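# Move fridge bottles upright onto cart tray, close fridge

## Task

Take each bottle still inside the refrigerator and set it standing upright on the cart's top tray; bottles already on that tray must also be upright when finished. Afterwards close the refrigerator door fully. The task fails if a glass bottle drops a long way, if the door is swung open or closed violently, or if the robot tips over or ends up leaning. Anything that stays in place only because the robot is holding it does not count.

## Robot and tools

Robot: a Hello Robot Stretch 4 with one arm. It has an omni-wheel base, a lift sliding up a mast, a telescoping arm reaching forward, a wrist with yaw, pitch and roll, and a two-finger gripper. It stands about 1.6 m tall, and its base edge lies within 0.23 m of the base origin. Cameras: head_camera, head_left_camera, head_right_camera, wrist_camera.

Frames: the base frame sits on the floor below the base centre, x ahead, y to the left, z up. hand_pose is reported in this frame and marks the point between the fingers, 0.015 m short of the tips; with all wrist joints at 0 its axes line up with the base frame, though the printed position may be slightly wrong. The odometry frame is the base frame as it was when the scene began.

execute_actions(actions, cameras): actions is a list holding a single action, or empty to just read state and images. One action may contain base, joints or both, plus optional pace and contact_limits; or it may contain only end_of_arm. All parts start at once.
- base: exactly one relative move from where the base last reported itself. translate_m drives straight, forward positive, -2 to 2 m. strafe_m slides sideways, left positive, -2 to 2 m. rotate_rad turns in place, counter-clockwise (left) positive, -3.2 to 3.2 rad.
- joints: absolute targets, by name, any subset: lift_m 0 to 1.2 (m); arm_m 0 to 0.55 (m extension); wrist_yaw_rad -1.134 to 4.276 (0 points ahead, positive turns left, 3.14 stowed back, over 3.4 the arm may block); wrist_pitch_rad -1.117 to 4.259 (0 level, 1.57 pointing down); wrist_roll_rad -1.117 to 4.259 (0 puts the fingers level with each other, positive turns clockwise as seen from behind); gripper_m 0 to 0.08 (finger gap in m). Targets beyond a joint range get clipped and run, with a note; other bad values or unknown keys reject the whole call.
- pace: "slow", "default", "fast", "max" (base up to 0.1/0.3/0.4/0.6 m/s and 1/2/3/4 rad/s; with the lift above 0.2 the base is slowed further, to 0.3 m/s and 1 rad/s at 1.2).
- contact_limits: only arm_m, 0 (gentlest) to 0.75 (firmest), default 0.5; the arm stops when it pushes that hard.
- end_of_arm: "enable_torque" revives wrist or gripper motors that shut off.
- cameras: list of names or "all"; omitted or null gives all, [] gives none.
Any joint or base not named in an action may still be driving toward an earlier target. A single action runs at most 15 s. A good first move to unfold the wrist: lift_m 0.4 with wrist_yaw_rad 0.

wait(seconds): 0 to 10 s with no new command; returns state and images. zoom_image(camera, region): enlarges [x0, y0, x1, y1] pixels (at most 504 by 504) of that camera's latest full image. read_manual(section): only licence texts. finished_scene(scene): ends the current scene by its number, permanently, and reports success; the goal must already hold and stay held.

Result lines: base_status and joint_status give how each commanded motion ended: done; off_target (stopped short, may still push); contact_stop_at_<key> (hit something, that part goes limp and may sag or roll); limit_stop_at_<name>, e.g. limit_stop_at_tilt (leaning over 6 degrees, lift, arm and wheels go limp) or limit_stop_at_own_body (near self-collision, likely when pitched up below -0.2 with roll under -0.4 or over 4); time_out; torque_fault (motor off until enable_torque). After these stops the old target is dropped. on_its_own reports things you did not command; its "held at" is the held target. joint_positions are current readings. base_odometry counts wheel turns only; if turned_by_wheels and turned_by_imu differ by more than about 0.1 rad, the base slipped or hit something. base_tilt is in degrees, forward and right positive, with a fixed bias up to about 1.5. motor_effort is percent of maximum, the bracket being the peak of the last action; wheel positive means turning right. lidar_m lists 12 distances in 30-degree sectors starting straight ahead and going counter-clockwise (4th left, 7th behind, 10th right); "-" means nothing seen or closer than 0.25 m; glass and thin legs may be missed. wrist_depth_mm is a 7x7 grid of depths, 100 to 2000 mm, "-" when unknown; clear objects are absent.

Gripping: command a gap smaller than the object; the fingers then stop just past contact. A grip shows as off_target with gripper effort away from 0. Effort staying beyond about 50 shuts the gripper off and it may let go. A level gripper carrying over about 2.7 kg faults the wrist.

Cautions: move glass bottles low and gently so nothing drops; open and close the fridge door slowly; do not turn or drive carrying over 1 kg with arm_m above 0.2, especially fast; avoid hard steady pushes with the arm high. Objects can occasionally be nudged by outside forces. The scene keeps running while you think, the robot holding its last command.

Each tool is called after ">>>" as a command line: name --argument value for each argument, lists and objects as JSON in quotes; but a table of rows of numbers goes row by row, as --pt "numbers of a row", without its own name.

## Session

>>> execute_actions --actions '[]'

Scene clock: 0.00 s.
base_odometry: x=+0.000 y=+0.000 heading=+0.000 (m, m, rad; odometry frame)
turned_by_wheels: +0.000 (rad since the last result)
turned_by_imu: +0.000 (rad since the last result)
base_tilt: forward=+0.8 right=-0.9 (deg)
lidar_m: 1.06 1.03 2.95 1.25 2.38 1.99 0.74 0.74 0.80 1.30 1.31 1.49
base_status: not commanded
joint_positions: lift_m=+0.140 arm_m=+0.000 wrist_yaw_rad=+3.199 wrist_pitch_rad=+0.008 wrist_roll_rad=+0.013 gripper_m=+0.040
joint_status: not commanded
motor_effort: lift_m=+21 arm_m=-1 wrist_yaw_rad=-1 wrist_pitch_rad=-7 wrist_roll_rad=+0 gripper_m=+0 wheel_0=+1 wheel_1=+0 wheel_2=+0 (%)
hand_pose: x=-0.0463 y=+0.0751 z=+0.3168 quat_wxyz=(-0.029, -0.004, +0.006, +1.000) (m; base frame)
wrist_depth_mm: - 140 242 1808 - - - / - 110 140 1756 1983 - - / - 113 139 1808 1983 - - / - 123 154 1756 1863 - - / 141 1499 1618 1808 1921 - - / 215 1397 1281 1397 1336 1255 1205 / 214 946 124 904 119 866 831
pictures: head_camera, head_left_camera, head_right_camera, wrist_camera
Images, in order (width x height): head_camera 420x560, head_left_camera 420x672, head_right_camera 420x672, wrist_camera 616x392.

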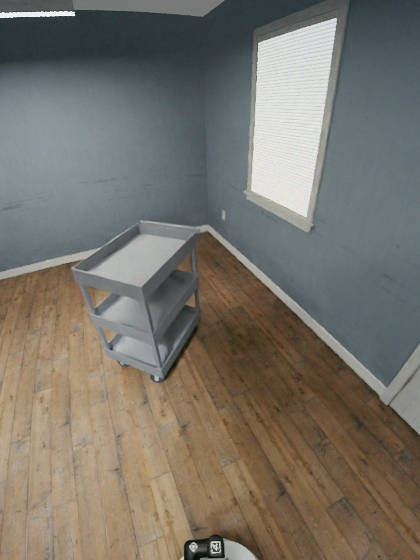

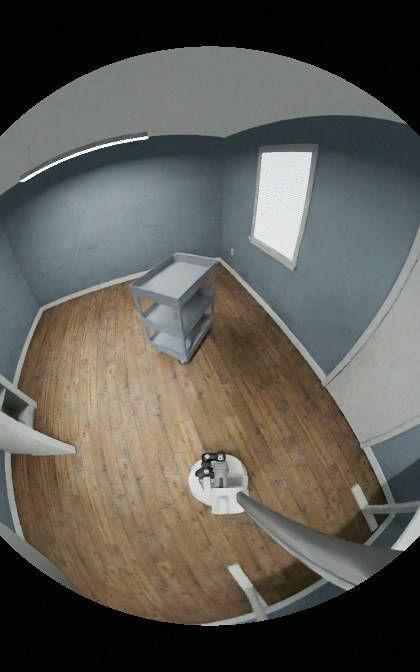

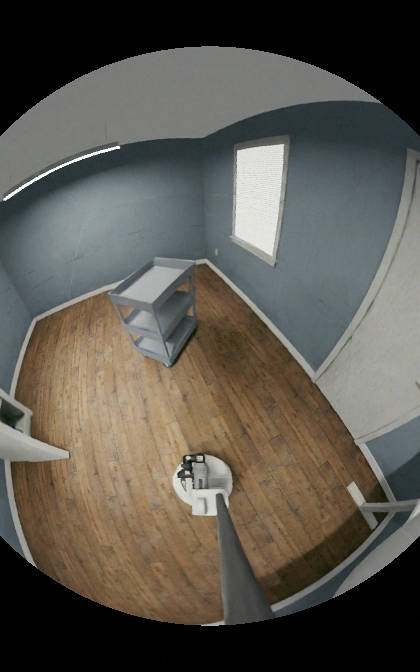

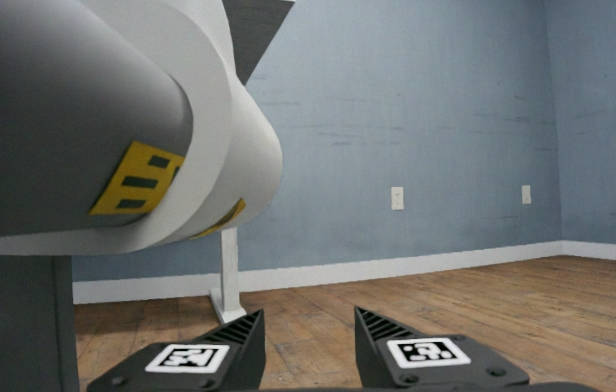

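>>> execute_actions --actions '[{"base":{"rotate_rad":1.2},"joints":{"lift_m":0.6,"wrist_yaw_rad":0,"gripper_m":0.08}}]'

Scene clock: 12.40 s.
base_odometry: x=+0.000 y=+0.000 heading=+1.200 (m, m, rad; odometry frame)
turned_by_wheels: +1.200 (rad since the last result)
turned_by_imu: +1.187 (rad since the last result)
base_tilt: forward=+0.8 right=-0.8 (deg)
lidar_m: 2.08 1.23 2.36 1.80 0.74 0.77 0.92 1.33 1.32 1.61 1.03 1.21
base_status: done
joint_positions: lift_m=+0.600 arm_m=+0.000 wrist_yaw_rad=+0.000 wrist_pitch_rad=+0.008 wrist_roll_rad=+0.013 gripper_m=+0.080
joint_status: all done
motor_effort: lift_m=+24(25) arm_m=-1(1) wrist_yaw_rad=-2(12) wrist_pitch_rad=-7(10) wrist_roll_rad=-1(0) gripper_m=+1(4) wheel_0=-1(8) wheel_1=-1(7) wheel_2=-1(6) (%)
hand_pose: x=+0.3837 y=-0.0873 z=+0.7762 quat_wxyz=(+1.000, +0.006, +0.004, +0.000) (m; base frame)
wrist_depth_mm: 1708 1708 - - - - - / 1618 1983 - - - - - / 1576 1808 - - - - - / 1618 1983 - - - - - / 1618 1708 - - - - - / 1618 1618 - - - - - / 1808 105 163 - 1708 104 -
pictures: head_camera, head_left_camera, head_right_camera, wrist_camera
Images, in order (width x height): head_camera 420x560, head_left_camera 420x672, head_right_camera 420x672, wrist_camera 616x392.

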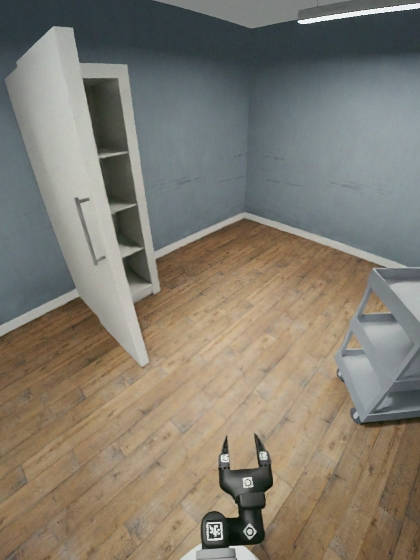

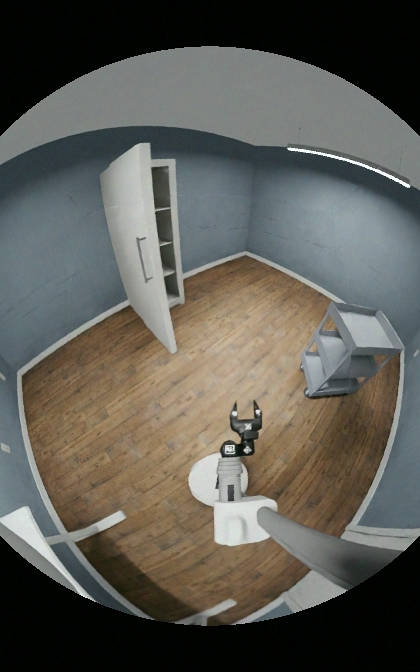

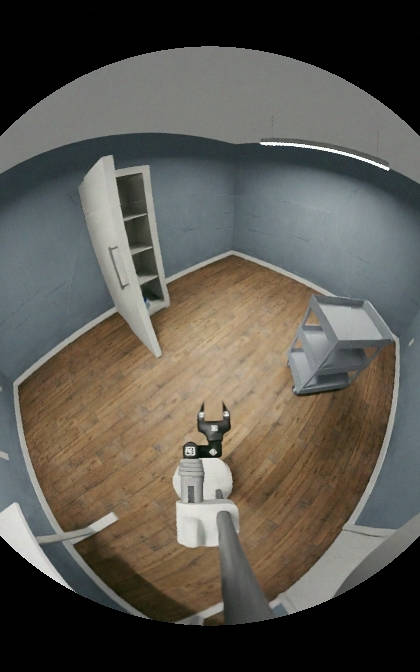

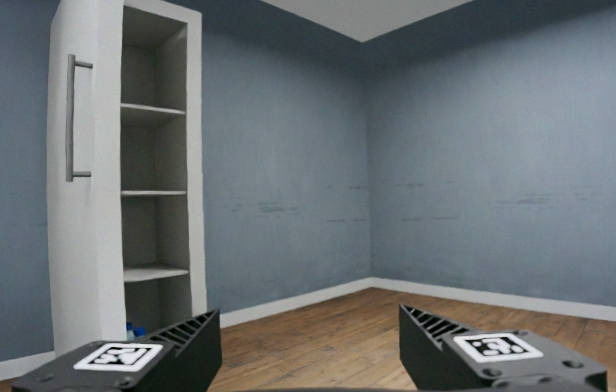

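>>> execute_actions --actions '[{"base":{"translate_m":1.27},"joints":{"lift_m":0.4,"wrist_pitch_rad":0.4},"pace":"fast"}]' --cameras '[]'

>>> execute_actions --actions '[{"base":{"rotate_rad":0.855}}]'

Scene clock: 39.43 s.
base_odometry: x=+0.460 y=+1.184 heading=+1.200 (m, m, rad; odometry frame)
turned_by_wheels: +0.000 (rad since the last result)
turned_by_imu: -0.001 (rad since the last result)
base_tilt: forward=+0.8 right=-0.9 (deg)
lidar_m: 1.63 0.88 0.60 0.40 2.41 1.77 2.59 2.27 0.87 0.87 2.31 2.31
base_status: done
joint_positions: lift_m=+0.400 arm_m=+0.000 wrist_yaw_rad=+0.000 wrist_pitch_rad=+0.402 wrist_roll_rad=+0.013 gripper_m=+0.080
joint_status: all done
motor_effort: lift_m=+17(22) arm_m=-1(1) wrist_yaw_rad=-1(1) wrist_pitch_rad=-8(7) wrist_roll_rad=+1(1) gripper_m=+3(2) wheel_0=-1(6) wheel_1=-2(9) wheel_2=+0(11) (%)
hand_pose: x=+0.3667 y=-0.0874 z=+0.4952 quat_wxyz=(+0.980, +0.006, +0.200, -0.001) (m; base frame)
wrist_depth_mm: 1025 1205 1397 1661 - 1863 1661 / 1078 1229 1464 1756 - 1921 1708 / 1118 1281 1499 1921 - - 1756 / 1160 1336 1576 1661 1618 1537 1537 / 1160 1205 1205 1182 1182 1160 1138 / 723 946 931 946 904 904 878 / 723 105 163 768 732 104 -
pictures: none
No camera images: the call's "cameras" was empty. Leave "cameras" out to get every camera's image.

Scene clock: 41.03 s.
base_odometry: x=+0.460 y=+1.184 heading=+2.055 (m, m, rad; odometry frame)
turned_by_wheels: +0.855 (rad since the last result)
turned_by_imu: +0.846 (rad since the last result)
base_tilt: forward=+0.7 right=-0.9 (deg)
lidar_m: 0.85 0.38 0.40 1.79 1.78 2.31 0.95 0.87 2.33 2.27 1.90 0.89
base_status: done
joint_positions: lift_m=+0.400 arm_m=+0.000 wrist_yaw_rad=+0.000 wrist_pitch_rad=+0.402 wrist_roll_rad=+0.013 gripper_m=+0.080
joint_status: not commanded
motor_effort: lift_m=+18(17) arm_m=-1(1) wrist_yaw_rad=+0(0) wrist_pitch_rad=-7(9) wrist_roll_rad=-2(0) gripper_m=+2(1) wheel_0=+0(6) wheel_1=+1(6) wheel_2=+1(6) (%)
hand_pose: x=+0.3667 y=-0.0874 z=+0.4952 quat_wxyz=(+0.980, +0.006, +0.200, -0.001) (m; base frame)
wrist_depth_mm: 488 621 991 1008 788 1042 1025 / 492 647 891 960 661 1118 1098 / 492 676 1098 1118 820 1182 1160 / 492 707 1078 1138 831 1229 1229 / 492 691 917 842 831 1138 1118 / 492 676 809 798 768 904 878 / 459 105 163 778 732 104 -
pictures: head_camera, head_left_camera, head_right_camera, wrist_camera
Images, in order (width x height): head_camera 420x560, head_left_camera 420x672, head_right_camera 420x672, wrist_camera 616x392.

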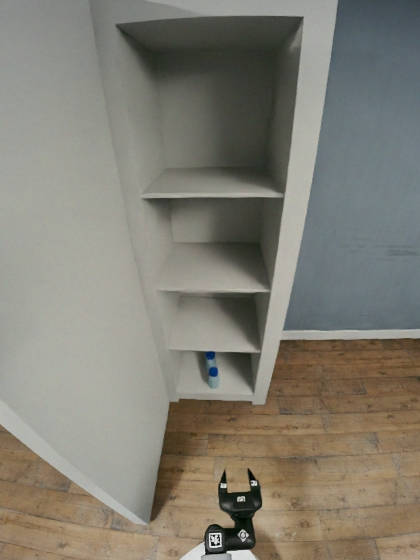

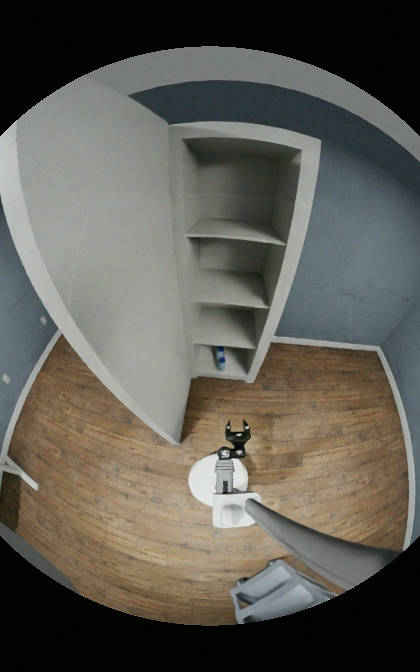

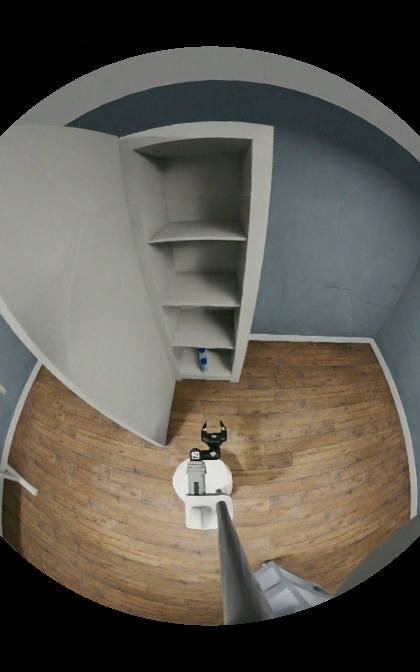

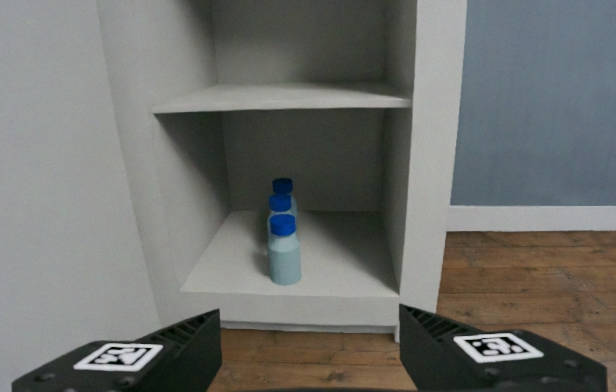

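>>> execute_actions --actions '[{"base":{"strafe_m":-0.05},"joints":{"arm_m":0.1}}]' --cameras '[]'

>>> execute_actions --actions '[{"base":{"translate_m":0.38},"joints":{"lift_m":0.06}}]' --cameras '[]'

>>> execute_actions --actions '[{"base":{"rotate_rad":0.153},"pace":"slow"}]'

Scene clock: 62.27 s.
base_odometry: x=+0.505 y=+1.207 heading=+2.055 (m, m, rad; odometry frame)
turned_by_wheels: +0.000 (rad since the last result)
turned_by_imu: +0.001 (rad since the last result)
base_tilt: forward=+0.8 right=-0.8 (deg)
lidar_m: 0.86 0.46 0.43 1.81 1.86 2.32 0.89 0.84 2.29 2.24 1.86 0.87
base_status: done
joint_positions: lift_m=+0.400 arm_m=+0.099 wrist_yaw_rad=+0.000 wrist_pitch_rad=+0.402 wrist_roll_rad=+0.013 gripper_m=+0.080
joint_status: all done
motor_effort: lift_m=+17(17) arm_m=+7(7) wrist_yaw_rad=+0(1) wrist_pitch_rad=-7(8) wrist_roll_rad=+0(1) gripper_m=+1(2) wheel_0=-2(9) wheel_1=+1(4) wheel_2=+1(1) (%)
hand_pose: x=+0.4653 y=-0.0874 z=+0.4952 quat_wxyz=(+0.980, +0.006, +0.200, -0.001) (m; base frame)
wrist_depth_mm: 530 668 931 891 544 960 946 / 539 661 917 917 549 1008 1008 / 549 647 1008 976 559 1078 1078 / 544 691 1060 1042 585 1160 1138 / 539 683 917 931 627 1160 1098 / 539 723 707 723 661 904 866 / 508 105 163 715 691 104 -
pictures: none
No camera images: the call's "cameras" was empty. Leave "cameras" out to get every camera's image.

Scene clock: 65.03 s.
base_odometry: x=+0.328 y=+1.543 heading=+2.055 (m, m, rad; odometry frame)
turned_by_wheels: +0.000 (rad since the last result)
turned_by_imu: +0.000 (rad since the last result)
base_tilt: forward=+0.7 right=-0.9 (deg)
lidar_m: 0.48 0.41 0.32 0.30 0.35 2.63 1.22 1.20 2.31 2.28 1.37 0.51
base_status: done
joint_positions: lift_m=+0.060 arm_m=+0.099 wrist_yaw_rad=+0.000 wrist_pitch_rad=+0.402 wrist_roll_rad=+0.013 gripper_m=+0.080
joint_status: all done
motor_effort: lift_m=+17(14) arm_m=+7(7) wrist_yaw_rad=+0(0) wrist_pitch_rad=-7(8) wrist_roll_rad=-1(0) gripper_m=+2(1) wheel_0=+1(6) wheel_1=+0(9) wheel_2=+1(9) (%)
hand_pose: x=+0.4654 y=-0.0874 z=+0.1553 quat_wxyz=(+0.980, +0.006, +0.200, -0.001) (m; base frame)
wrist_depth_mm: 430 564 554 559 549 297 - / 439 218 442 580 569 303 212 / 442 221 359 597 549 307 206 / 397 229 329 373 364 306 206 / 277 248 259 271 266 258 206 / 229 224 216 214 210 204 202 / 239 105 163 222 213 104 -
pictures: none
No camera images: the call's "cameras" was empty. Leave "cameras" out to get every camera's image.

Scene clock: 66.10 s.
base_odometry: x=+0.328 y=+1.543 heading=+2.208 (m, m, rad; odometry frame)
turned_by_wheels: +0.153 (rad since the last result)
turned_by_imu: +0.151 (rad since the last result)
base_tilt: forward=+0.8 right=-0.9 (deg)
lidar_m: 0.50 0.34 0.31 0.28 1.95 2.66 1.20 1.60 2.28 2.16 1.23 0.49
base_status: done
joint_positions: lift_m=+0.060 arm_m=+0.099 wrist_yaw_rad=+0.000 wrist_pitch_rad=+0.402 wrist_roll_rad=+0.013 gripper_m=+0.080
joint_status: not commanded
motor_effort: lift_m=+17(17) arm_m=+7(7) wrist_yaw_rad=+0(0) wrist_pitch_rad=-8(8) wrist_roll_rad=+0(0) gripper_m=+2(2) wheel_0=-1(5) wheel_1=-2(6) wheel_2=-1(3) (%)
hand_pose: x=+0.4654 y=-0.0874 z=+0.1553 quat_wxyz=(+0.980, +0.006, +0.200, -0.001) (m; base frame)
wrist_depth_mm: 309 404 574 549 535 508 421 / 314 413 554 216 564 530 418 / 320 424 521 216 574 539 402 / 322 384 353 227 368 357 349 / 278 277 260 242 266 262 256 / 268 243 224 216 209 204 206 / 289 104 162 224 206 104 -
pictures: head_camera, head_left_camera, head_right_camera, wrist_camera
Images, in order (width x height): head_camera 420x560, head_left_camera 420x672, head_right_camera 420x672, wrist_camera 616x392.

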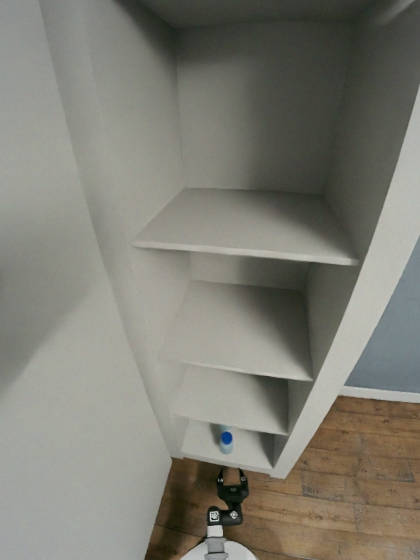

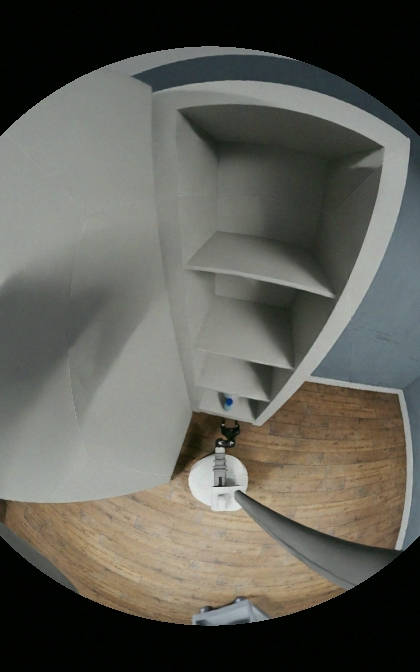

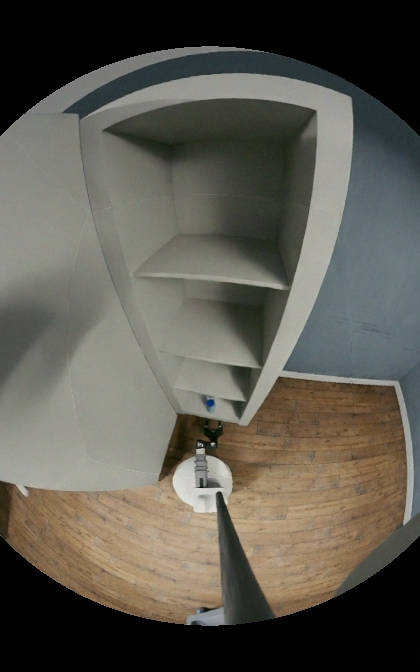

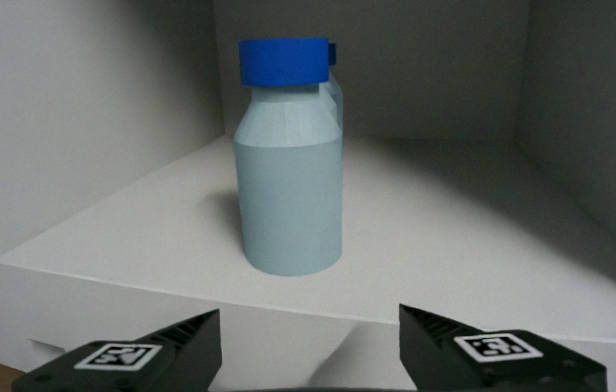

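>>> execute_actions --actions '[{"base":{"rotate_rad":0.018},"joints":{"lift_m":0.094},"pace":"slow"}]' --cameras '[]'

>>> execute_actions --actions '[{"joints":{"arm_m":0.175}}]' --cameras '["wrist_camera"]'

Scene clock: 78.67 s.
base_odometry: x=+0.328 y=+1.543 heading=+2.225 (m, m, rad; odometry frame)
turned_by_wheels: +0.018 (rad since the last result)
turned_by_imu: +0.018 (rad since the last result)
base_tilt: forward=+0.8 right=-0.9 (deg)
lidar_m: 0.49 0.37 0.31 0.32 1.97 2.66 1.21 1.71 2.29 2.10 1.22 0.50
base_status: done
joint_positions: lift_m=+0.094 arm_m=+0.099 wrist_yaw_rad=+0.000 wrist_pitch_rad=+0.402 wrist_roll_rad=+0.013 gripper_m=+0.080
joint_status: all done
motor_effort: lift_m=+25(26) arm_m=+7(7) wrist_yaw_rad=+0(0) wrist_pitch_rad=-6(6) wrist_roll_rad=+0(0) gripper_m=+1(3) wheel_0=-2(3) wheel_1=+0(3) wheel_2=-1(3) (%)
hand_pose: x=+0.4654 y=-0.0874 z=+0.1886 quat_wxyz=(+0.980, +0.006, +0.200, -0.001) (m; base frame)
wrist_depth_mm: 298 387 574 574 535 512 459 / 303 397 591 327 564 530 455 / 310 402 609 224 585 559 439 / 312 410 473 226 459 449 407 / 310 342 342 238 330 324 320 / 279 266 266 250 259 253 250 / 297 105 163 229 212 104 -
pictures: none
No camera images: the call's "cameras" was empty. Leave "cameras" out to get every camera's image.

Scene clock: 79.80 s.
base_odometry: x=+0.328 y=+1.543 heading=+2.225 (m, m, rad; odometry frame)
turned_by_wheels: +0.000 (rad since the last result)
turned_by_imu: +0.000 (rad since the last result)
base_tilt: forward=+0.8 right=-0.9 (deg)
lidar_m: 0.51 0.34 0.30 0.28 1.98 2.67 1.19 1.70 2.29 2.13 1.21 0.49
base_status: not commanded
joint_positions: lift_m=+0.094 arm_m=+0.174 wrist_yaw_rad=+0.000 wrist_pitch_rad=+0.402 wrist_roll_rad=+0.013 gripper_m=+0.080
joint_status: all done
motor_effort: lift_m=+25(25) arm_m=+7(8) wrist_yaw_rad=+0(0) wrist_pitch_rad=-6(7) wrist_roll_rad=-1(2) gripper_m=+3(1) wheel_0=-2(2) wheel_1=+0(0) wheel_2=-1(1) (%)
hand_pose: x=+0.5404 y=-0.0874 z=+0.1886 quat_wxyz=(+0.980, +0.006, +0.200, -0.001) (m; base frame)
wrist_depth_mm: 278 362 512 496 469 445 427 / 282 368 535 500 492 473 439 / 289 375 492 144 512 488 462 / 291 379 466 156 449 442 415 / 293 342 322 155 312 322 319 / 264 265 244 161 239 253 249 / 221 105 163 172 185 104 -
pictures: wrist_camera
Images, in order (width x height): wrist_camera 616x392.

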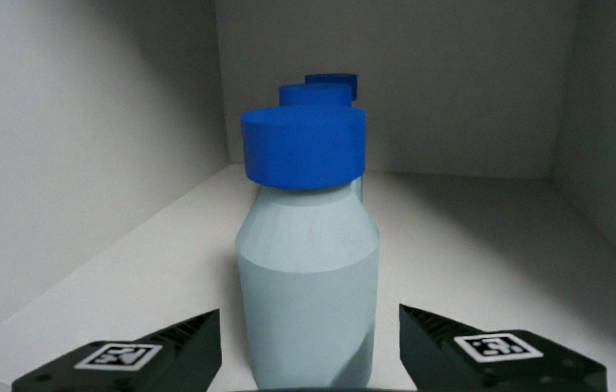

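>>> execute_actions --actions '[{"joints":{"arm_m":0.228,"lift_m":0.098},"pace":"slow"}]' --cameras '[]'

>>> execute_actions --actions '[{"joints":{"gripper_m":0.04}}]' --cameras '["wrist_camera"]'

>>> execute_actions --actions '[{"joints":{"lift_m":0.125},"pace":"slow"}]' --cameras '["wrist_camera"]'

Scene clock: 88.07 s.
base_odometry: x=+0.328 y=+1.543 heading=+2.225 (m, m, rad; odometry frame)
turned_by_wheels: +0.000 (rad since the last result)
turned_by_imu: +0.000 (rad since the last result)
base_tilt: forward=+0.8 right=-0.7 (deg)
lidar_m: 0.49 0.37 0.30 0.29 1.98 2.67 1.16 1.71 2.27 2.11 1.22 0.50
base_status: not commanded
joint_positions: lift_m=+0.098 arm_m=+0.227 wrist_yaw_rad=+0.000 wrist_pitch_rad=+0.402 wrist_roll_rad=+0.013 gripper_m=+0.080
joint_status: all done
motor_effort: lift_m=+25(25) arm_m=+7(7) wrist_yaw_rad=+0(0) wrist_pitch_rad=-9(8) wrist_roll_rad=+2(1) gripper_m=+3(2) wheel_0=-1(1) wheel_1=+0(0) wheel_2=-1(2) (%)
hand_pose: x=+0.5933 y=-0.0874 z=+0.1926 quat_wxyz=(+0.980, +0.006, +0.200, -0.001) (m; base frame)
wrist_depth_mm: 263 343 469 445 430 399 384 / 267 349 488 459 449 418 399 / 272 355 473 132 462 445 424 / 277 362 445 - 427 449 433 / 278 332 329 107 317 330 325 / 258 271 132 109 125 258 253 / 227 105 117 106 116 104 -
pictures: none
No camera images: the call's "cameras" was empty. Leave "cameras" out to get every camera's image.

Scene clock: 88.97 s.
base_odometry: x=+0.328 y=+1.543 heading=+2.225 (m, m, rad; odometry frame)
turned_by_wheels: +0.000 (rad since the last result)
turned_by_imu: +0.000 (rad since the last result)
base_tilt: forward=+0.8 right=-0.7 (deg)
lidar_m: 0.51 0.36 0.29 0.30 1.95 2.65 1.19 1.69 2.29 2.13 1.22 0.49
base_status: not commanded
joint_positions: lift_m=+0.098 arm_m=+0.227 wrist_yaw_rad=+0.000 wrist_pitch_rad=+0.402 wrist_roll_rad=+0.013 gripper_m=+0.069
joint_status: gripper_m off_target (ended at +0.069, target +0.040)
on_its_own: gripper_m is held at +0.064, not at your +0.040, by its contact guard: the fingers met something
motor_effort: lift_m=+25(25) arm_m=+7(7) wrist_yaw_rad=+1(1) wrist_pitch_rad=-8(7) wrist_roll_rad=+0(0) gripper_m=-37(35) wheel_0=-2(1) wheel_1=+0(0) wheel_2=-1(1) (%)
hand_pose: x=+0.5933 y=-0.0875 z=+0.1926 quat_wxyz=(+0.980, +0.006, +0.200, -0.001) (m; base frame)
wrist_depth_mm: 264 342 466 445 424 399 387 / 267 351 488 455 449 427 404 / 273 357 473 132 466 442 427 / 277 362 452 - 430 449 436 / 278 332 329 107 317 330 327 / 258 268 128 109 126 259 255 / 227 107 114 106 113 - -
pictures: wrist_camera
Images, in order (width x height): wrist_camera 616x392.

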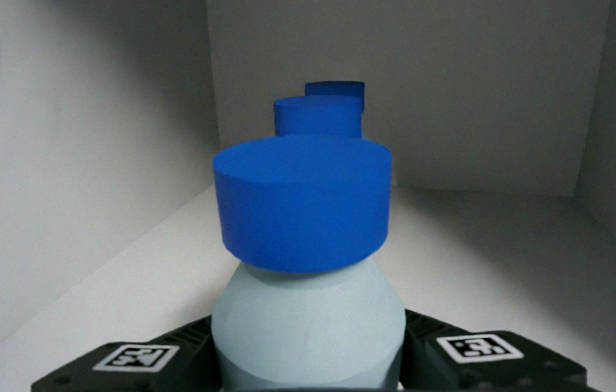

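Scene clock: 90.00 s.
base_odometry: x=+0.328 y=+1.543 heading=+2.225 (m, m, rad; odometry frame)
turned_by_wheels: +0.000 (rad since the last result)
turned_by_imu: +0.000 (rad since the last result)
base_tilt: forward=+0.8 right=-0.8 (deg)
lidar_m: 0.49 0.37 0.30 0.29 1.99 2.67 1.20 1.70 2.27 2.10 1.21 0.50
base_status: not commanded
joint_positions: lift_m=+0.125 arm_m=+0.227 wrist_yaw_rad=+0.000 wrist_pitch_rad=+0.406 wrist_roll_rad=+0.013 gripper_m=+0.069
joint_status: all done
on_its_own: gripper_m is held at +0.064, not at your +0.040, by its contact guard: the fingers met something
motor_effort: lift_m=+27(26) arm_m=+7(7) wrist_yaw_rad=+1(1) wrist_pitch_rad=-17(16) wrist_roll_rad=+1(1) gripper_m=-39(38) wheel_0=-2(2) wheel_1=+0(0) wheel_2=-1(1) (%)
hand_pose: x=+0.5930 y=-0.0875 z=+0.2188 quat_wxyz=(+0.979, +0.006, +0.201, -0.001) (m; base frame)
wrist_depth_mm: 264 342 469 449 424 402 387 / 268 351 488 469 445 427 399 / 272 355 473 132 466 442 421 / 276 366 455 - 480 462 439 / 279 355 370 107 362 375 368 / 279 307 128 109 126 294 289 / 257 107 114 106 113 - -
pictures: wrist_camera
Images, in order (width x height): wrist_camera 616x392.

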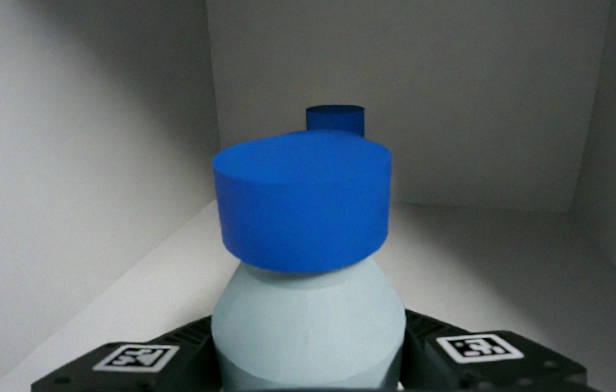

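>>> execute_actions --actions '[{"base":{"translate_m":-0.2},"joints":{"arm_m":0.05,"lift_m":0.22}}]' --cameras '[]'

>>> execute_actions --actions '[{"base":{"translate_m":-0.55},"joints":{"arm_m":0.0,"lift_m":0.9}}]' --cameras '[]'

>>> execute_actions --actions '[{"base":{"rotate_rad":-2.81},"pace":"slow"}]'

Scene clock: 118.17 s.
base_odometry: x=+0.449 y=+1.385 heading=+2.225 (m, m, rad; odometry frame)
turned_by_wheels: +0.000 (rad since the last result)
turned_by_imu: +0.001 (rad since the last result)
base_tilt: forward=+0.7 right=-0.7 (deg)
lidar_m: 0.43 0.42 0.36 1.89 2.02 2.48 1.00 1.27 2.24 2.23 1.44 0.67
base_status: done
joint_positions: lift_m=+0.220 arm_m=+0.051 wrist_yaw_rad=+0.000 wrist_pitch_rad=+0.406 wrist_roll_rad=+0.013 gripper_m=+0.069
joint_status: all done
on_its_own: gripper_m is held at +0.064, not at your +0.040, by its contact guard: the fingers met something
motor_effort: lift_m=+27(30) arm_m=-7(8) wrist_yaw_rad=+1(1) wrist_pitch_rad=-16(18) wrist_roll_rad=-1(0) gripper_m=-39(38) wheel_0=+0(6) wheel_1=-1(4) wheel_2=-1(8) (%)
hand_pose: x=+0.4175 y=-0.0875 z=+0.3138 quat_wxyz=(+0.979, +0.006, +0.202, -0.001) (m; base frame)
wrist_depth_mm: 410 477 699 788 750 559 325 / 413 488 723 831 778 549 342 / 424 508 654 132 798 535 357 / 433 535 621 - 715 512 377 / 436 554 554 107 535 488 402 / 439 580 128 109 126 449 436 / 442 107 114 106 113 - -
pictures: none
No camera images: the call's "cameras" was empty. Leave "cameras" out to get every camera's image.

Scene clock: 121.70 s.
base_odometry: x=+0.784 y=+0.948 heading=+2.225 (m, m, rad; odometry frame)
turned_by_wheels: +0.000 (rad since the last result)
turned_by_imu: +0.001 (rad since the last result)
base_tilt: forward=+0.7 right=-0.7 (deg)
lidar_m: 0.33 0.77 2.63 1.86 2.18 0.69 0.49 0.46 2.09 2.10 2.01 1.77
base_status: done
joint_positions: lift_m=+0.900 arm_m=+0.001 wrist_yaw_rad=+0.000 wrist_pitch_rad=+0.406 wrist_roll_rad=+0.013 gripper_m=+0.069
joint_status: all done
on_its_own: gripper_m is held at +0.064, not at your +0.040, by its contact guard: the fingers met something
motor_effort: lift_m=+27(29) arm_m=-7(6) wrist_yaw_rad=+0(0) wrist_pitch_rad=-16(17) wrist_roll_rad=-1(1) gripper_m=-37(38) wheel_0=+1(4) wheel_1=+1(4) wheel_2=+0(9) (%)
hand_pose: x=+0.3676 y=-0.0874 z=+0.9938 quat_wxyz=(+0.979, +0.006, +0.201, -0.001) (m; base frame)
wrist_depth_mm: 574 750 1025 1308 1255 1281 1229 / 585 768 1060 1397 1336 1336 1308 / 591 778 1025 132 1042 1430 1336 / 603 788 991 - 1025 1537 1430 / 609 798 1042 107 1078 1576 1499 / 603 798 128 109 126 1661 1499 / 609 107 114 106 113 - -
pictures: none
No camera images: the call's "cameras" was empty. Leave "cameras" out to get every camera's image.

Scene clock: 125.80 s.
base_odometry: x=+0.784 y=+0.948 heading=-0.585 (m, m, rad; odometry frame)
turned_by_wheels: -2.810 (rad since the last result)
turned_by_imu: -2.778 (rad since the last result)
base_tilt: forward=+0.7 right=-0.7 (deg)
lidar_m: 0.37 2.13 2.07 2.25 1.80 1.22 0.76 2.65 1.85 1.98 1.97 0.41
base_status: done
joint_positions: lift_m=+0.900 arm_m=+0.001 wrist_yaw_rad=+0.000 wrist_pitch_rad=+0.406 wrist_roll_rad=+0.013 gripper_m=+0.069
joint_status: not commanded
on_its_own: gripper_m is held at +0.064, not at your +0.040, by its contact guard: the fingers met something
motor_effort: lift_m=+26(26) arm_m=-7(7) wrist_yaw_rad=+0(1) wrist_pitch_rad=-17(17) wrist_roll_rad=-1(1) gripper_m=-37(38) wheel_0=+1(5) wheel_1=+2(4) wheel_2=+0(3) (%)
hand_pose: x=+0.3676 y=-0.0874 z=+0.9939 quat_wxyz=(+0.979, +0.006, +0.201, -0.001) (m; base frame)
wrist_depth_mm: 1708 - - 1921 1618 1464 1336 / 1756 - - 1983 1708 1499 1336 / 1756 - - 132 1708 1576 1397 / 1808 - - - 759 1537 1499 / 1863 - 544 107 559 559 488 / 1661 1708 128 109 126 373 384 / 1397 107 114 106 113 - -
pictures: head_camera, head_left_camera, head_right_camera, wrist_camera
Images, in order (width x height): head_camera 420x560, head_left_camera 420x672, head_right_camera 420x672, wrist_camera 616x392.

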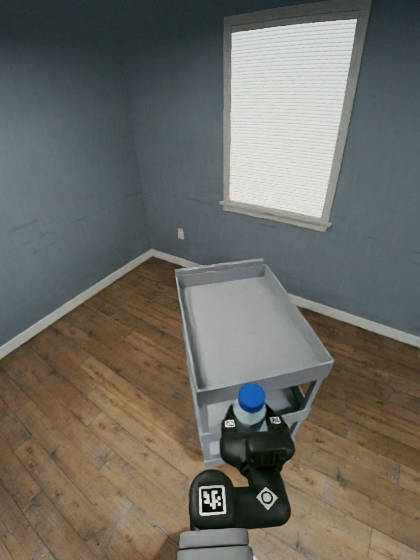

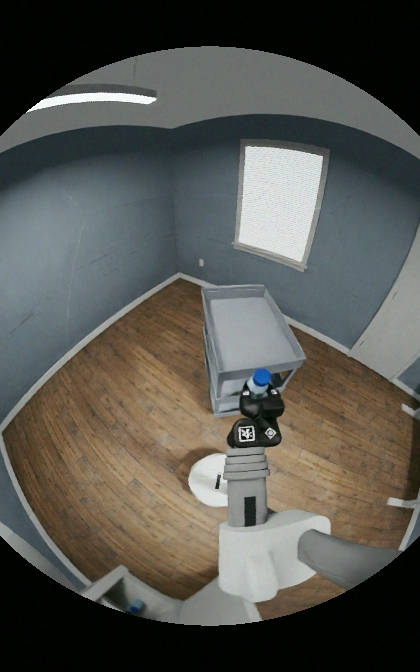

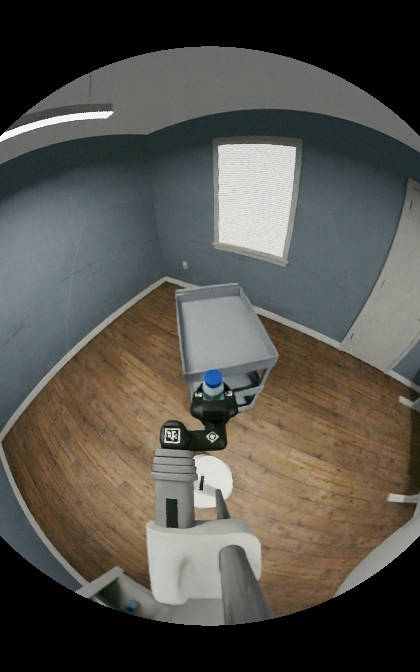

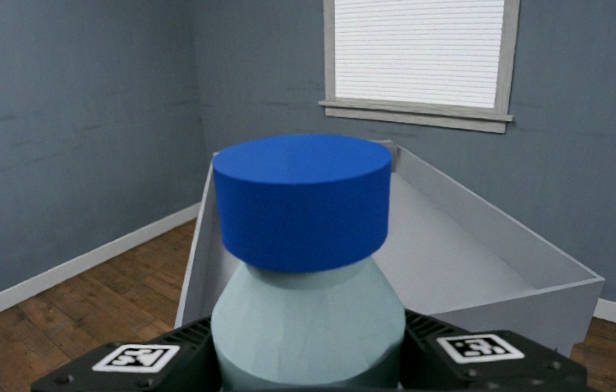

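>>> execute_actions --actions '[{"joints":{"arm_m":0.515}}]' --cameras '[]'

>>> execute_actions --actions '[{"joints":{"lift_m":0.81}}]' --cameras '["head_camera","wrist_camera"]'

Scene clock: 138.53 s.
base_odometry: x=+0.784 y=+0.948 heading=-0.585 (m, m, rad; odometry frame)
turned_by_wheels: +0.000 (rad since the last result)
turned_by_imu: +0.001 (rad since the last result)
base_tilt: forward=+0.8 right=-0.9 (deg)
lidar_m: 0.47 2.14 2.07 2.28 1.84 1.20 0.78 2.66 1.84 1.95 1.98 0.53
base_status: not commanded
joint_positions: lift_m=+0.900 arm_m=+0.514 wrist_yaw_rad=+0.000 wrist_pitch_rad=+0.406 wrist_roll_rad=+0.013 gripper_m=+0.069
joint_status: all done
on_its_own: gripper_m is held at +0.064, not at your +0.040, by its contact guard: the fingers met something
motor_effort: lift_m=+26(26) arm_m=+7(8) wrist_yaw_rad=-1(1) wrist_pitch_rad=-16(18) wrist_roll_rad=+0(2) gripper_m=-38(38) wheel_0=+0(1) wheel_1=+2(2) wheel_2=+0(0) (%)
hand_pose: x=+0.8801 y=-0.0874 z=+0.9939 quat_wxyz=(+0.979, +0.006, +0.201, -0.001) (m; base frame)
wrist_depth_mm: 1464 1708 1708 1464 1255 1098 991 / 1464 1863 1708 1499 1308 1098 1025 / 1537 1863 1921 132 1308 1205 1060 / 1576 1863 - - 1366 1229 1098 / 1618 1808 445 107 449 469 1138 / 1576 407 128 109 126 433 373 / 1464 107 114 107 113 - -
pictures: none
No camera images: the call's "cameras" was empty. Leave "cameras" out to get every camera's image.

Scene clock: 139.90 s.
base_odometry: x=+0.784 y=+0.948 heading=-0.585 (m, m, rad; odometry frame)
turned_by_wheels: +0.000 (rad since the last result)
turned_by_imu: +0.000 (rad since the last result)
base_tilt: forward=+0.7 right=-0.9 (deg)
lidar_m: 0.46 2.13 2.08 2.23 1.82 1.21 0.77 2.66 1.83 1.99 1.97 0.52
base_status: not commanded
joint_positions: lift_m=+0.810 arm_m=+0.514 wrist_yaw_rad=+0.000 wrist_pitch_rad=+0.406 wrist_roll_rad=+0.013 gripper_m=+0.069
joint_status: all done
on_its_own: gripper_m is held at +0.064, not at your +0.040, by its contact guard: the fingers met something
motor_effort: lift_m=+19(23) arm_m=+7(7) wrist_yaw_rad=-1(1) wrist_pitch_rad=-16(19) wrist_roll_rad=+0(1) gripper_m=-37(38) wheel_0=+0(0) wheel_1=+2(2) wheel_2=+0(0) (%)
hand_pose: x=+0.8801 y=-0.0874 z=+0.9044 quat_wxyz=(+0.979, +0.006, +0.201, -0.001) (m; base frame)
wrist_depth_mm: 1430 1708 1708 1430 1229 1060 991 / 1499 1708 1808 1464 1308 1118 1025 / 1537 1808 1863 132 1308 1182 1042 / 1537 407 375 - 413 427 1060 / 1464 377 387 107 389 402 359 / 267 334 128 109 126 319 314 / 253 107 114 106 113 - -
pictures: head_camera, wrist_camera
Images, in order (width x height): head_camera 420x560, wrist_camera 616x392.

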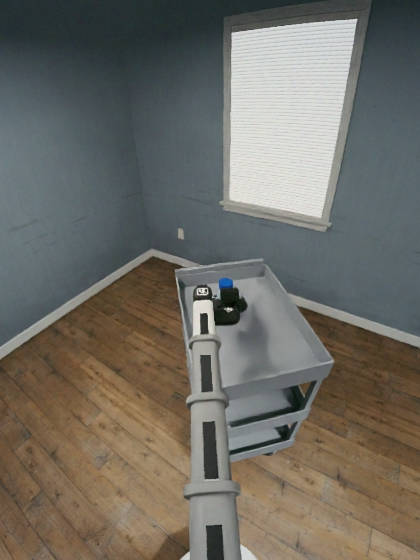

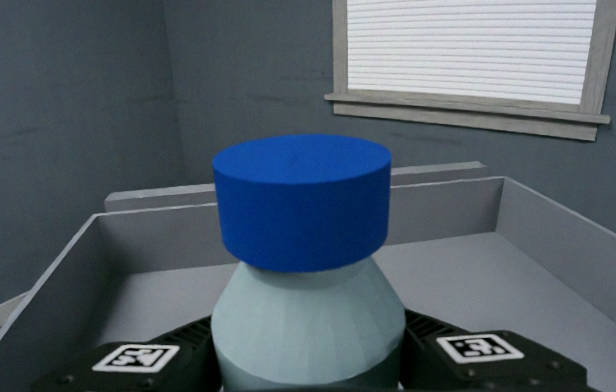

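>>> execute_actions --actions '[{"joints":{"lift_m":0.772},"pace":"slow"}]' --cameras '[]'

Scene clock: 144.80 s.
base_odometry: x=+0.784 y=+0.948 heading=-0.585 (m, m, rad; odometry frame)
turned_by_wheels: +0.000 (rad since the last result)
turned_by_imu: +0.000 (rad since the last result)
base_tilt: forward=+0.8 right=-0.9 (deg)
lidar_m: 0.47 2.13 2.08 2.24 1.80 1.21 0.75 2.67 1.85 1.95 1.96 0.53
base_status: not commanded
joint_positions: lift_m=+0.772 arm_m=+0.514 wrist_yaw_rad=+0.000 wrist_pitch_rad=+0.406 wrist_roll_rad=+0.013 gripper_m=+0.069
joint_status: all done
on_its_own: gripper_m is held at +0.064, not at your +0.040, by its contact guard: the fingers met something
motor_effort: lift_m=+18(16) arm_m=+7(7) wrist_yaw_rad=-1(1) wrist_pitch_rad=-17(16) wrist_roll_rad=-1(1) gripper_m=-37(39) wheel_0=+0(1) wheel_1=+2(1) wheel_2=+0(0) (%)
hand_pose: x=+0.8801 y=-0.0874 z=+0.8665 quat_wxyz=(+0.979, +0.006, +0.201, -0.001) (m; base frame)
wrist_depth_mm: 1499 1708 1661 1430 1229 1060 976 / 1464 1808 1756 1537 1281 1118 1008 / 1499 1756 1708 132 442 449 1042 / 1430 362 364 - 407 413 355 / 276 355 334 107 324 334 327 / 252 276 128 109 126 263 258 / 232 107 114 106 113 - -
pictures: none
No camera images: the call's "cameras" was empty. Leave "cameras" out to get every camera's image.

>>> execute_actions --actions '[{"joints":{"lift_m":0.767},"pace":"slow"}]' --cameras '[]'

>>> execute_actions --actions '[{"joints":{"gripper_m":0.08}}]' --cameras '[]'

>>> execute_actions --actions '[{"joints":{"arm_m":0.0,"lift_m":0.86}}]' --cameras '["head_camera","wrist_camera"]'

Scene clock: 150.97 s.
base_odometry: x=+0.784 y=+0.948 heading=-0.585 (m, m, rad; odometry frame)
turned_by_wheels: +0.000 (rad since the last result)
turned_by_imu: +0.000 (rad since the last result)
base_tilt: forward=+0.8 right=-0.9 (deg)
lidar_m: 0.47 2.14 2.08 2.22 1.82 1.22 0.77 2.65 1.88 1.98 1.96 0.52
base_status: not commanded
joint_positions: lift_m=+0.767 arm_m=+0.514 wrist_yaw_rad=+0.000 wrist_pitch_rad=+0.404 wrist_roll_rad=+0.013 gripper_m=+0.069
joint_status: all done
on_its_own: gripper_m is held at +0.064, not at your +0.040, by its contact guard: the fingers met something
motor_effort: lift_m=+17(18) arm_m=+7(7) wrist_yaw_rad=-1(1) wrist_pitch_rad=-13(16) wrist_roll_rad=+1(2) gripper_m=-38(36) wheel_0=+1(0) wheel_1=+2(2) wheel_2=+0(0) (%)
hand_pose: x=+0.8802 y=-0.0874 z=+0.8618 quat_wxyz=(+0.980, +0.006, +0.201, -0.001) (m; base frame)
wrist_depth_mm: 1430 1661 1618 1430 1205 1078 976 / 1464 1808 1756 1464 1308 1118 1008 / 1499 1756 1756 132 433 442 1042 / 1464 359 364 - 402 418 349 / 274 347 327 107 317 329 324 / 252 272 128 109 126 258 254 / 227 107 114 106 112 - -
pictures: none
No camera images: the call's "cameras" was empty. Leave "cameras" out to get every camera's image.

Scene clock: 151.80 s.
base_odometry: x=+0.784 y=+0.948 heading=-0.585 (m, m, rad; odometry frame)
turned_by_wheels: +0.000 (rad since the last result)
turned_by_imu: +0.000 (rad since the last result)
base_tilt: forward=+0.7 right=-0.8 (deg)
lidar_m: 0.47 2.12 2.08 2.24 1.80 1.20 0.75 2.68 1.84 1.97 1.96 0.50
base_status: not commanded
joint_positions: lift_m=+0.767 arm_m=+0.514 wrist_yaw_rad=+0.000 wrist_pitch_rad=+0.403 wrist_roll_rad=+0.013 gripper_m=+0.080
joint_status: all done
motor_effort: lift_m=+17(17) arm_m=+7(7) wrist_yaw_rad=-1(0) wrist_pitch_rad=-7(13) wrist_roll_rad=+0(0) gripper_m=+3(37) wheel_0=+1(0) wheel_1=+2(2) wheel_2=+0(0) (%)
hand_pose: x=+0.8803 y=-0.0874 z=+0.8622 quat_wxyz=(+0.980, +0.006, +0.200, -0.001) (m; base frame)
wrist_depth_mm: 1464 1708 1708 1397 1229 1098 991 / 1464 1808 1756 1537 1308 1118 1008 / 1537 1756 1756 139 449 445 1060 / 1499 357 362 - 407 415 351 / 274 353 332 - 322 330 325 / 253 272 131 109 128 260 255 / 228 105 115 107 116 104 -
pictures: none
No camera images: the call's "cameras" was empty. Leave "cameras" out to get every camera's image.

Scene clock: 154.37 s.
base_odometry: x=+0.784 y=+0.948 heading=-0.585 (m, m, rad; odometry frame)
turned_by_wheels: +0.000 (rad since the last result)
turned_by_imu: +0.000 (rad since the last result)
base_tilt: forward=+0.8 right=-0.9 (deg)
lidar_m: 0.46 2.12 2.07 2.25 1.79 1.20 0.77 2.67 1.87 1.98 1.95 0.51
base_status: not commanded
joint_positions: lift_m=+0.860 arm_m=+0.001 wrist_yaw_rad=+0.000 wrist_pitch_rad=+0.402 wrist_roll_rad=+0.013 gripper_m=+0.080
joint_status: all done
motor_effort: lift_m=+25(25) arm_m=-7(9) wrist_yaw_rad=+0(1) wrist_pitch_rad=-9(7) wrist_roll_rad=+1(2) gripper_m=+2(3) wheel_0=+1(1) wheel_1=+2(2) wheel_2=+0(0) (%)
hand_pose: x=+0.3678 y=-0.0874 z=+0.9546 quat_wxyz=(+0.980, +0.006, +0.200, -0.001) (m; base frame)
wrist_depth_mm: 1708 - - 1921 1661 1430 1281 / 1708 - - 1983 1661 1499 1336 / 1756 - - 891 931 1576 1397 / 1863 - 750 647 732 621 1464 / 1921 - 512 539 521 508 415 / 1576 1661 320 329 336 355 379 / 1397 105 163 342 351 104 -
pictures: head_camera, wrist_camera
Images, in order (width x height): head_camera 420x560, wrist_camera 616x392.

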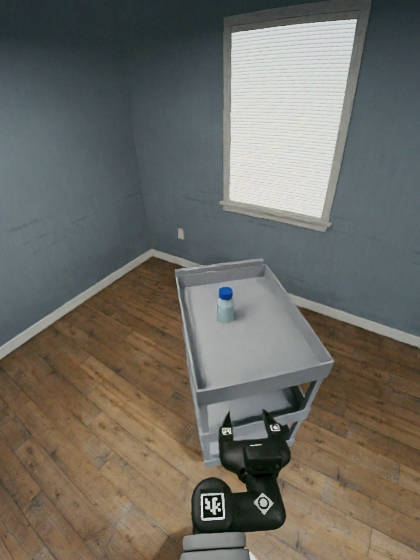

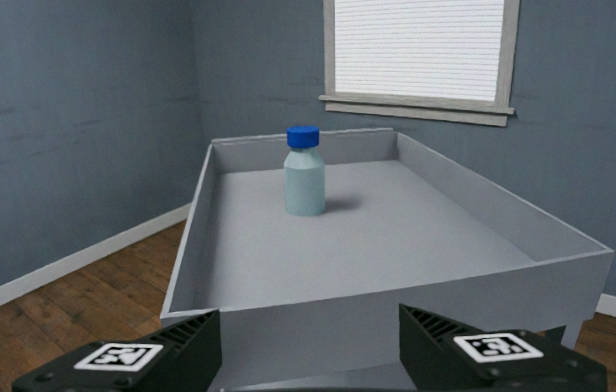

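>>> execute_actions --actions '[{"base":{"rotate_rad":2.802},"joints":{"lift_m":0.3}}]' --cameras '[]'

>>> execute_actions --actions '[{"base":{"translate_m":0.75},"joints":{"lift_m":0.098,"arm_m":0.15}}]' --cameras '["head_camera","wrist_camera"]'

Scene clock: 165.47 s.
base_odometry: x=+0.784 y=+0.948 heading=+2.218 (m, m, rad; odometry frame)
turned_by_wheels: +2.802 (rad since the last result)
turned_by_imu: +2.772 (rad since the last result)
base_tilt: forward=+0.8 right=-0.9 (deg)
lidar_m: 1.06 0.78 2.59 1.90 2.15 0.66 0.45 0.46 2.09 2.08 2.06 1.21
base_status: done
joint_positions: lift_m=+0.300 arm_m=+0.001 wrist_yaw_rad=+0.000 wrist_pitch_rad=+0.402 wrist_roll_rad=+0.013 gripper_m=+0.080
joint_status: all done
motor_effort: lift_m=+17(22) arm_m=-7(7) wrist_yaw_rad=+0(1) wrist_pitch_rad=-8(7) wrist_roll_rad=+0(1) gripper_m=+1(2) wheel_0=+1(6) wheel_1=+0(9) wheel_2=+1(8) (%)
hand_pose: x=+0.3679 y=-0.0874 z=+0.3952 quat_wxyz=(+0.980, +0.006, +0.200, -0.001) (m; base frame)
wrist_depth_mm: 585 750 1008 1336 1255 1308 1229 / 585 759 1060 1397 1366 1308 1281 / 603 788 1118 1499 1397 1430 1366 / 609 798 1138 1118 1060 1281 1308 / 609 809 1008 976 976 946 960 / 615 750 798 778 768 741 732 / 615 105 163 654 603 104 -
pictures: none
No camera images: the call's "cameras" was empty. Leave "cameras" out to get every camera's image.

Scene clock: 169.47 s.
base_odometry: x=+0.332 y=+1.547 heading=+2.218 (m, m, rad; odometry frame)
turned_by_wheels: +0.000 (rad since the last result)
turned_by_imu: +0.000 (rad since the last result)
base_tilt: forward=+0.8 right=-0.9 (deg)
lidar_m: 0.50 0.39 0.30 0.30 1.97 2.66 1.17 1.68 2.28 2.14 1.22 0.52
base_status: done
joint_positions: lift_m=+0.098 arm_m=+0.149 wrist_yaw_rad=+0.000 wrist_pitch_rad=+0.402 wrist_roll_rad=+0.013 gripper_m=+0.080
joint_status: all done
motor_effort: lift_m=+17(18) arm_m=+7(8) wrist_yaw_rad=+0(0) wrist_pitch_rad=-6(9) wrist_roll_rad=-1(0) gripper_m=+2(2) wheel_0=+0(3) wheel_1=+1(4) wheel_2=+0(9) (%)
hand_pose: x=+0.5153 y=-0.0874 z=+0.1932 quat_wxyz=(+0.980, +0.006, +0.200, -0.001) (m; base frame)
wrist_depth_mm: 294 382 535 521 496 466 442 / 298 389 559 525 517 492 459 / 303 399 597 298 539 512 442 / 307 404 484 307 466 455 418 / 310 353 349 320 340 334 327 / 272 273 273 270 266 260 255 / 226 104 163 224 210 104 -
pictures: head_camera, wrist_camera
Images, in order (width x height): head_camera 420x560, wrist_camera 616x392.

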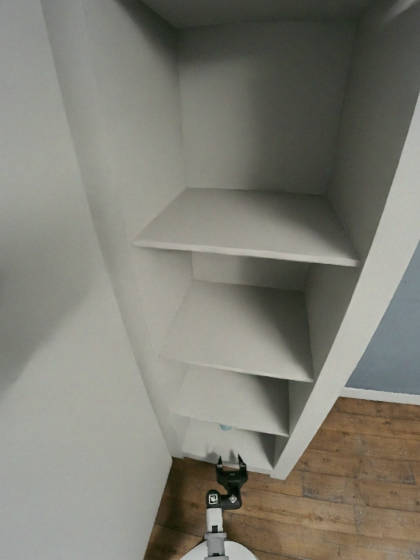

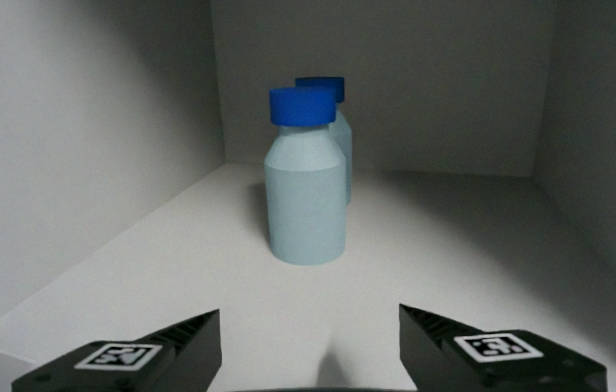

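>>> execute_actions --actions '[{"joints":{"arm_m":0.30}}]' --cameras '["wrist_camera"]'

Scene clock: 174.20 s.
base_odometry: x=+0.332 y=+1.547 heading=+2.218 (m, m, rad; odometry frame)
turned_by_wheels: +0.000 (rad since the last result)
turned_by_imu: +0.000 (rad since the last result)
base_tilt: forward=+0.8 right=-0.7 (deg)
lidar_m: 0.48 0.38 0.30 0.31 1.97 2.68 1.17 1.67 2.30 2.13 1.22 0.51
base_status: not commanded
joint_positions: lift_m=+0.098 arm_m=+0.299 wrist_yaw_rad=+0.000 wrist_pitch_rad=+0.402 wrist_roll_rad=+0.013 gripper_m=+0.080
joint_status: all done
motor_effort: lift_m=+17(17) arm_m=+7(8) wrist_yaw_rad=+0(1) wrist_pitch_rad=-8(7) wrist_roll_rad=+0(0) gripper_m=+1(2) wheel_0=+0(0) wheel_1=+1(1) wheel_2=+0(0) (%)
hand_pose: x=+0.6654 y=-0.0874 z=+0.1932 quat_wxyz=(+0.980, +0.006, +0.200, -0.001) (m; base frame)
wrist_depth_mm: 255 329 404 387 364 343 330 / 257 338 424 392 379 362 345 / 263 343 445 145 397 377 362 / 265 349 449 150 407 397 382 / 267 332 329 156 320 332 327 / 258 272 260 160 244 259 254 / 227 105 163 171 182 104 -
pictures: wrist_camera
Images, in order (width x height): wrist_camera 616x392.

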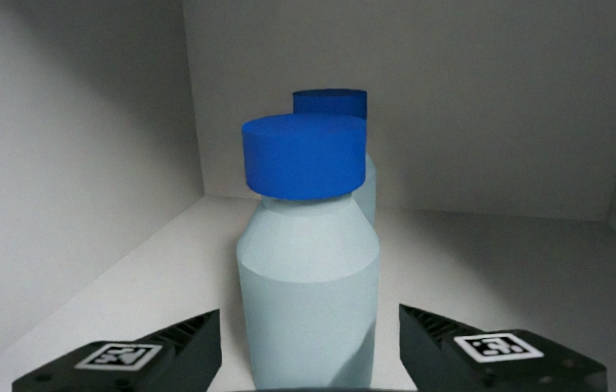

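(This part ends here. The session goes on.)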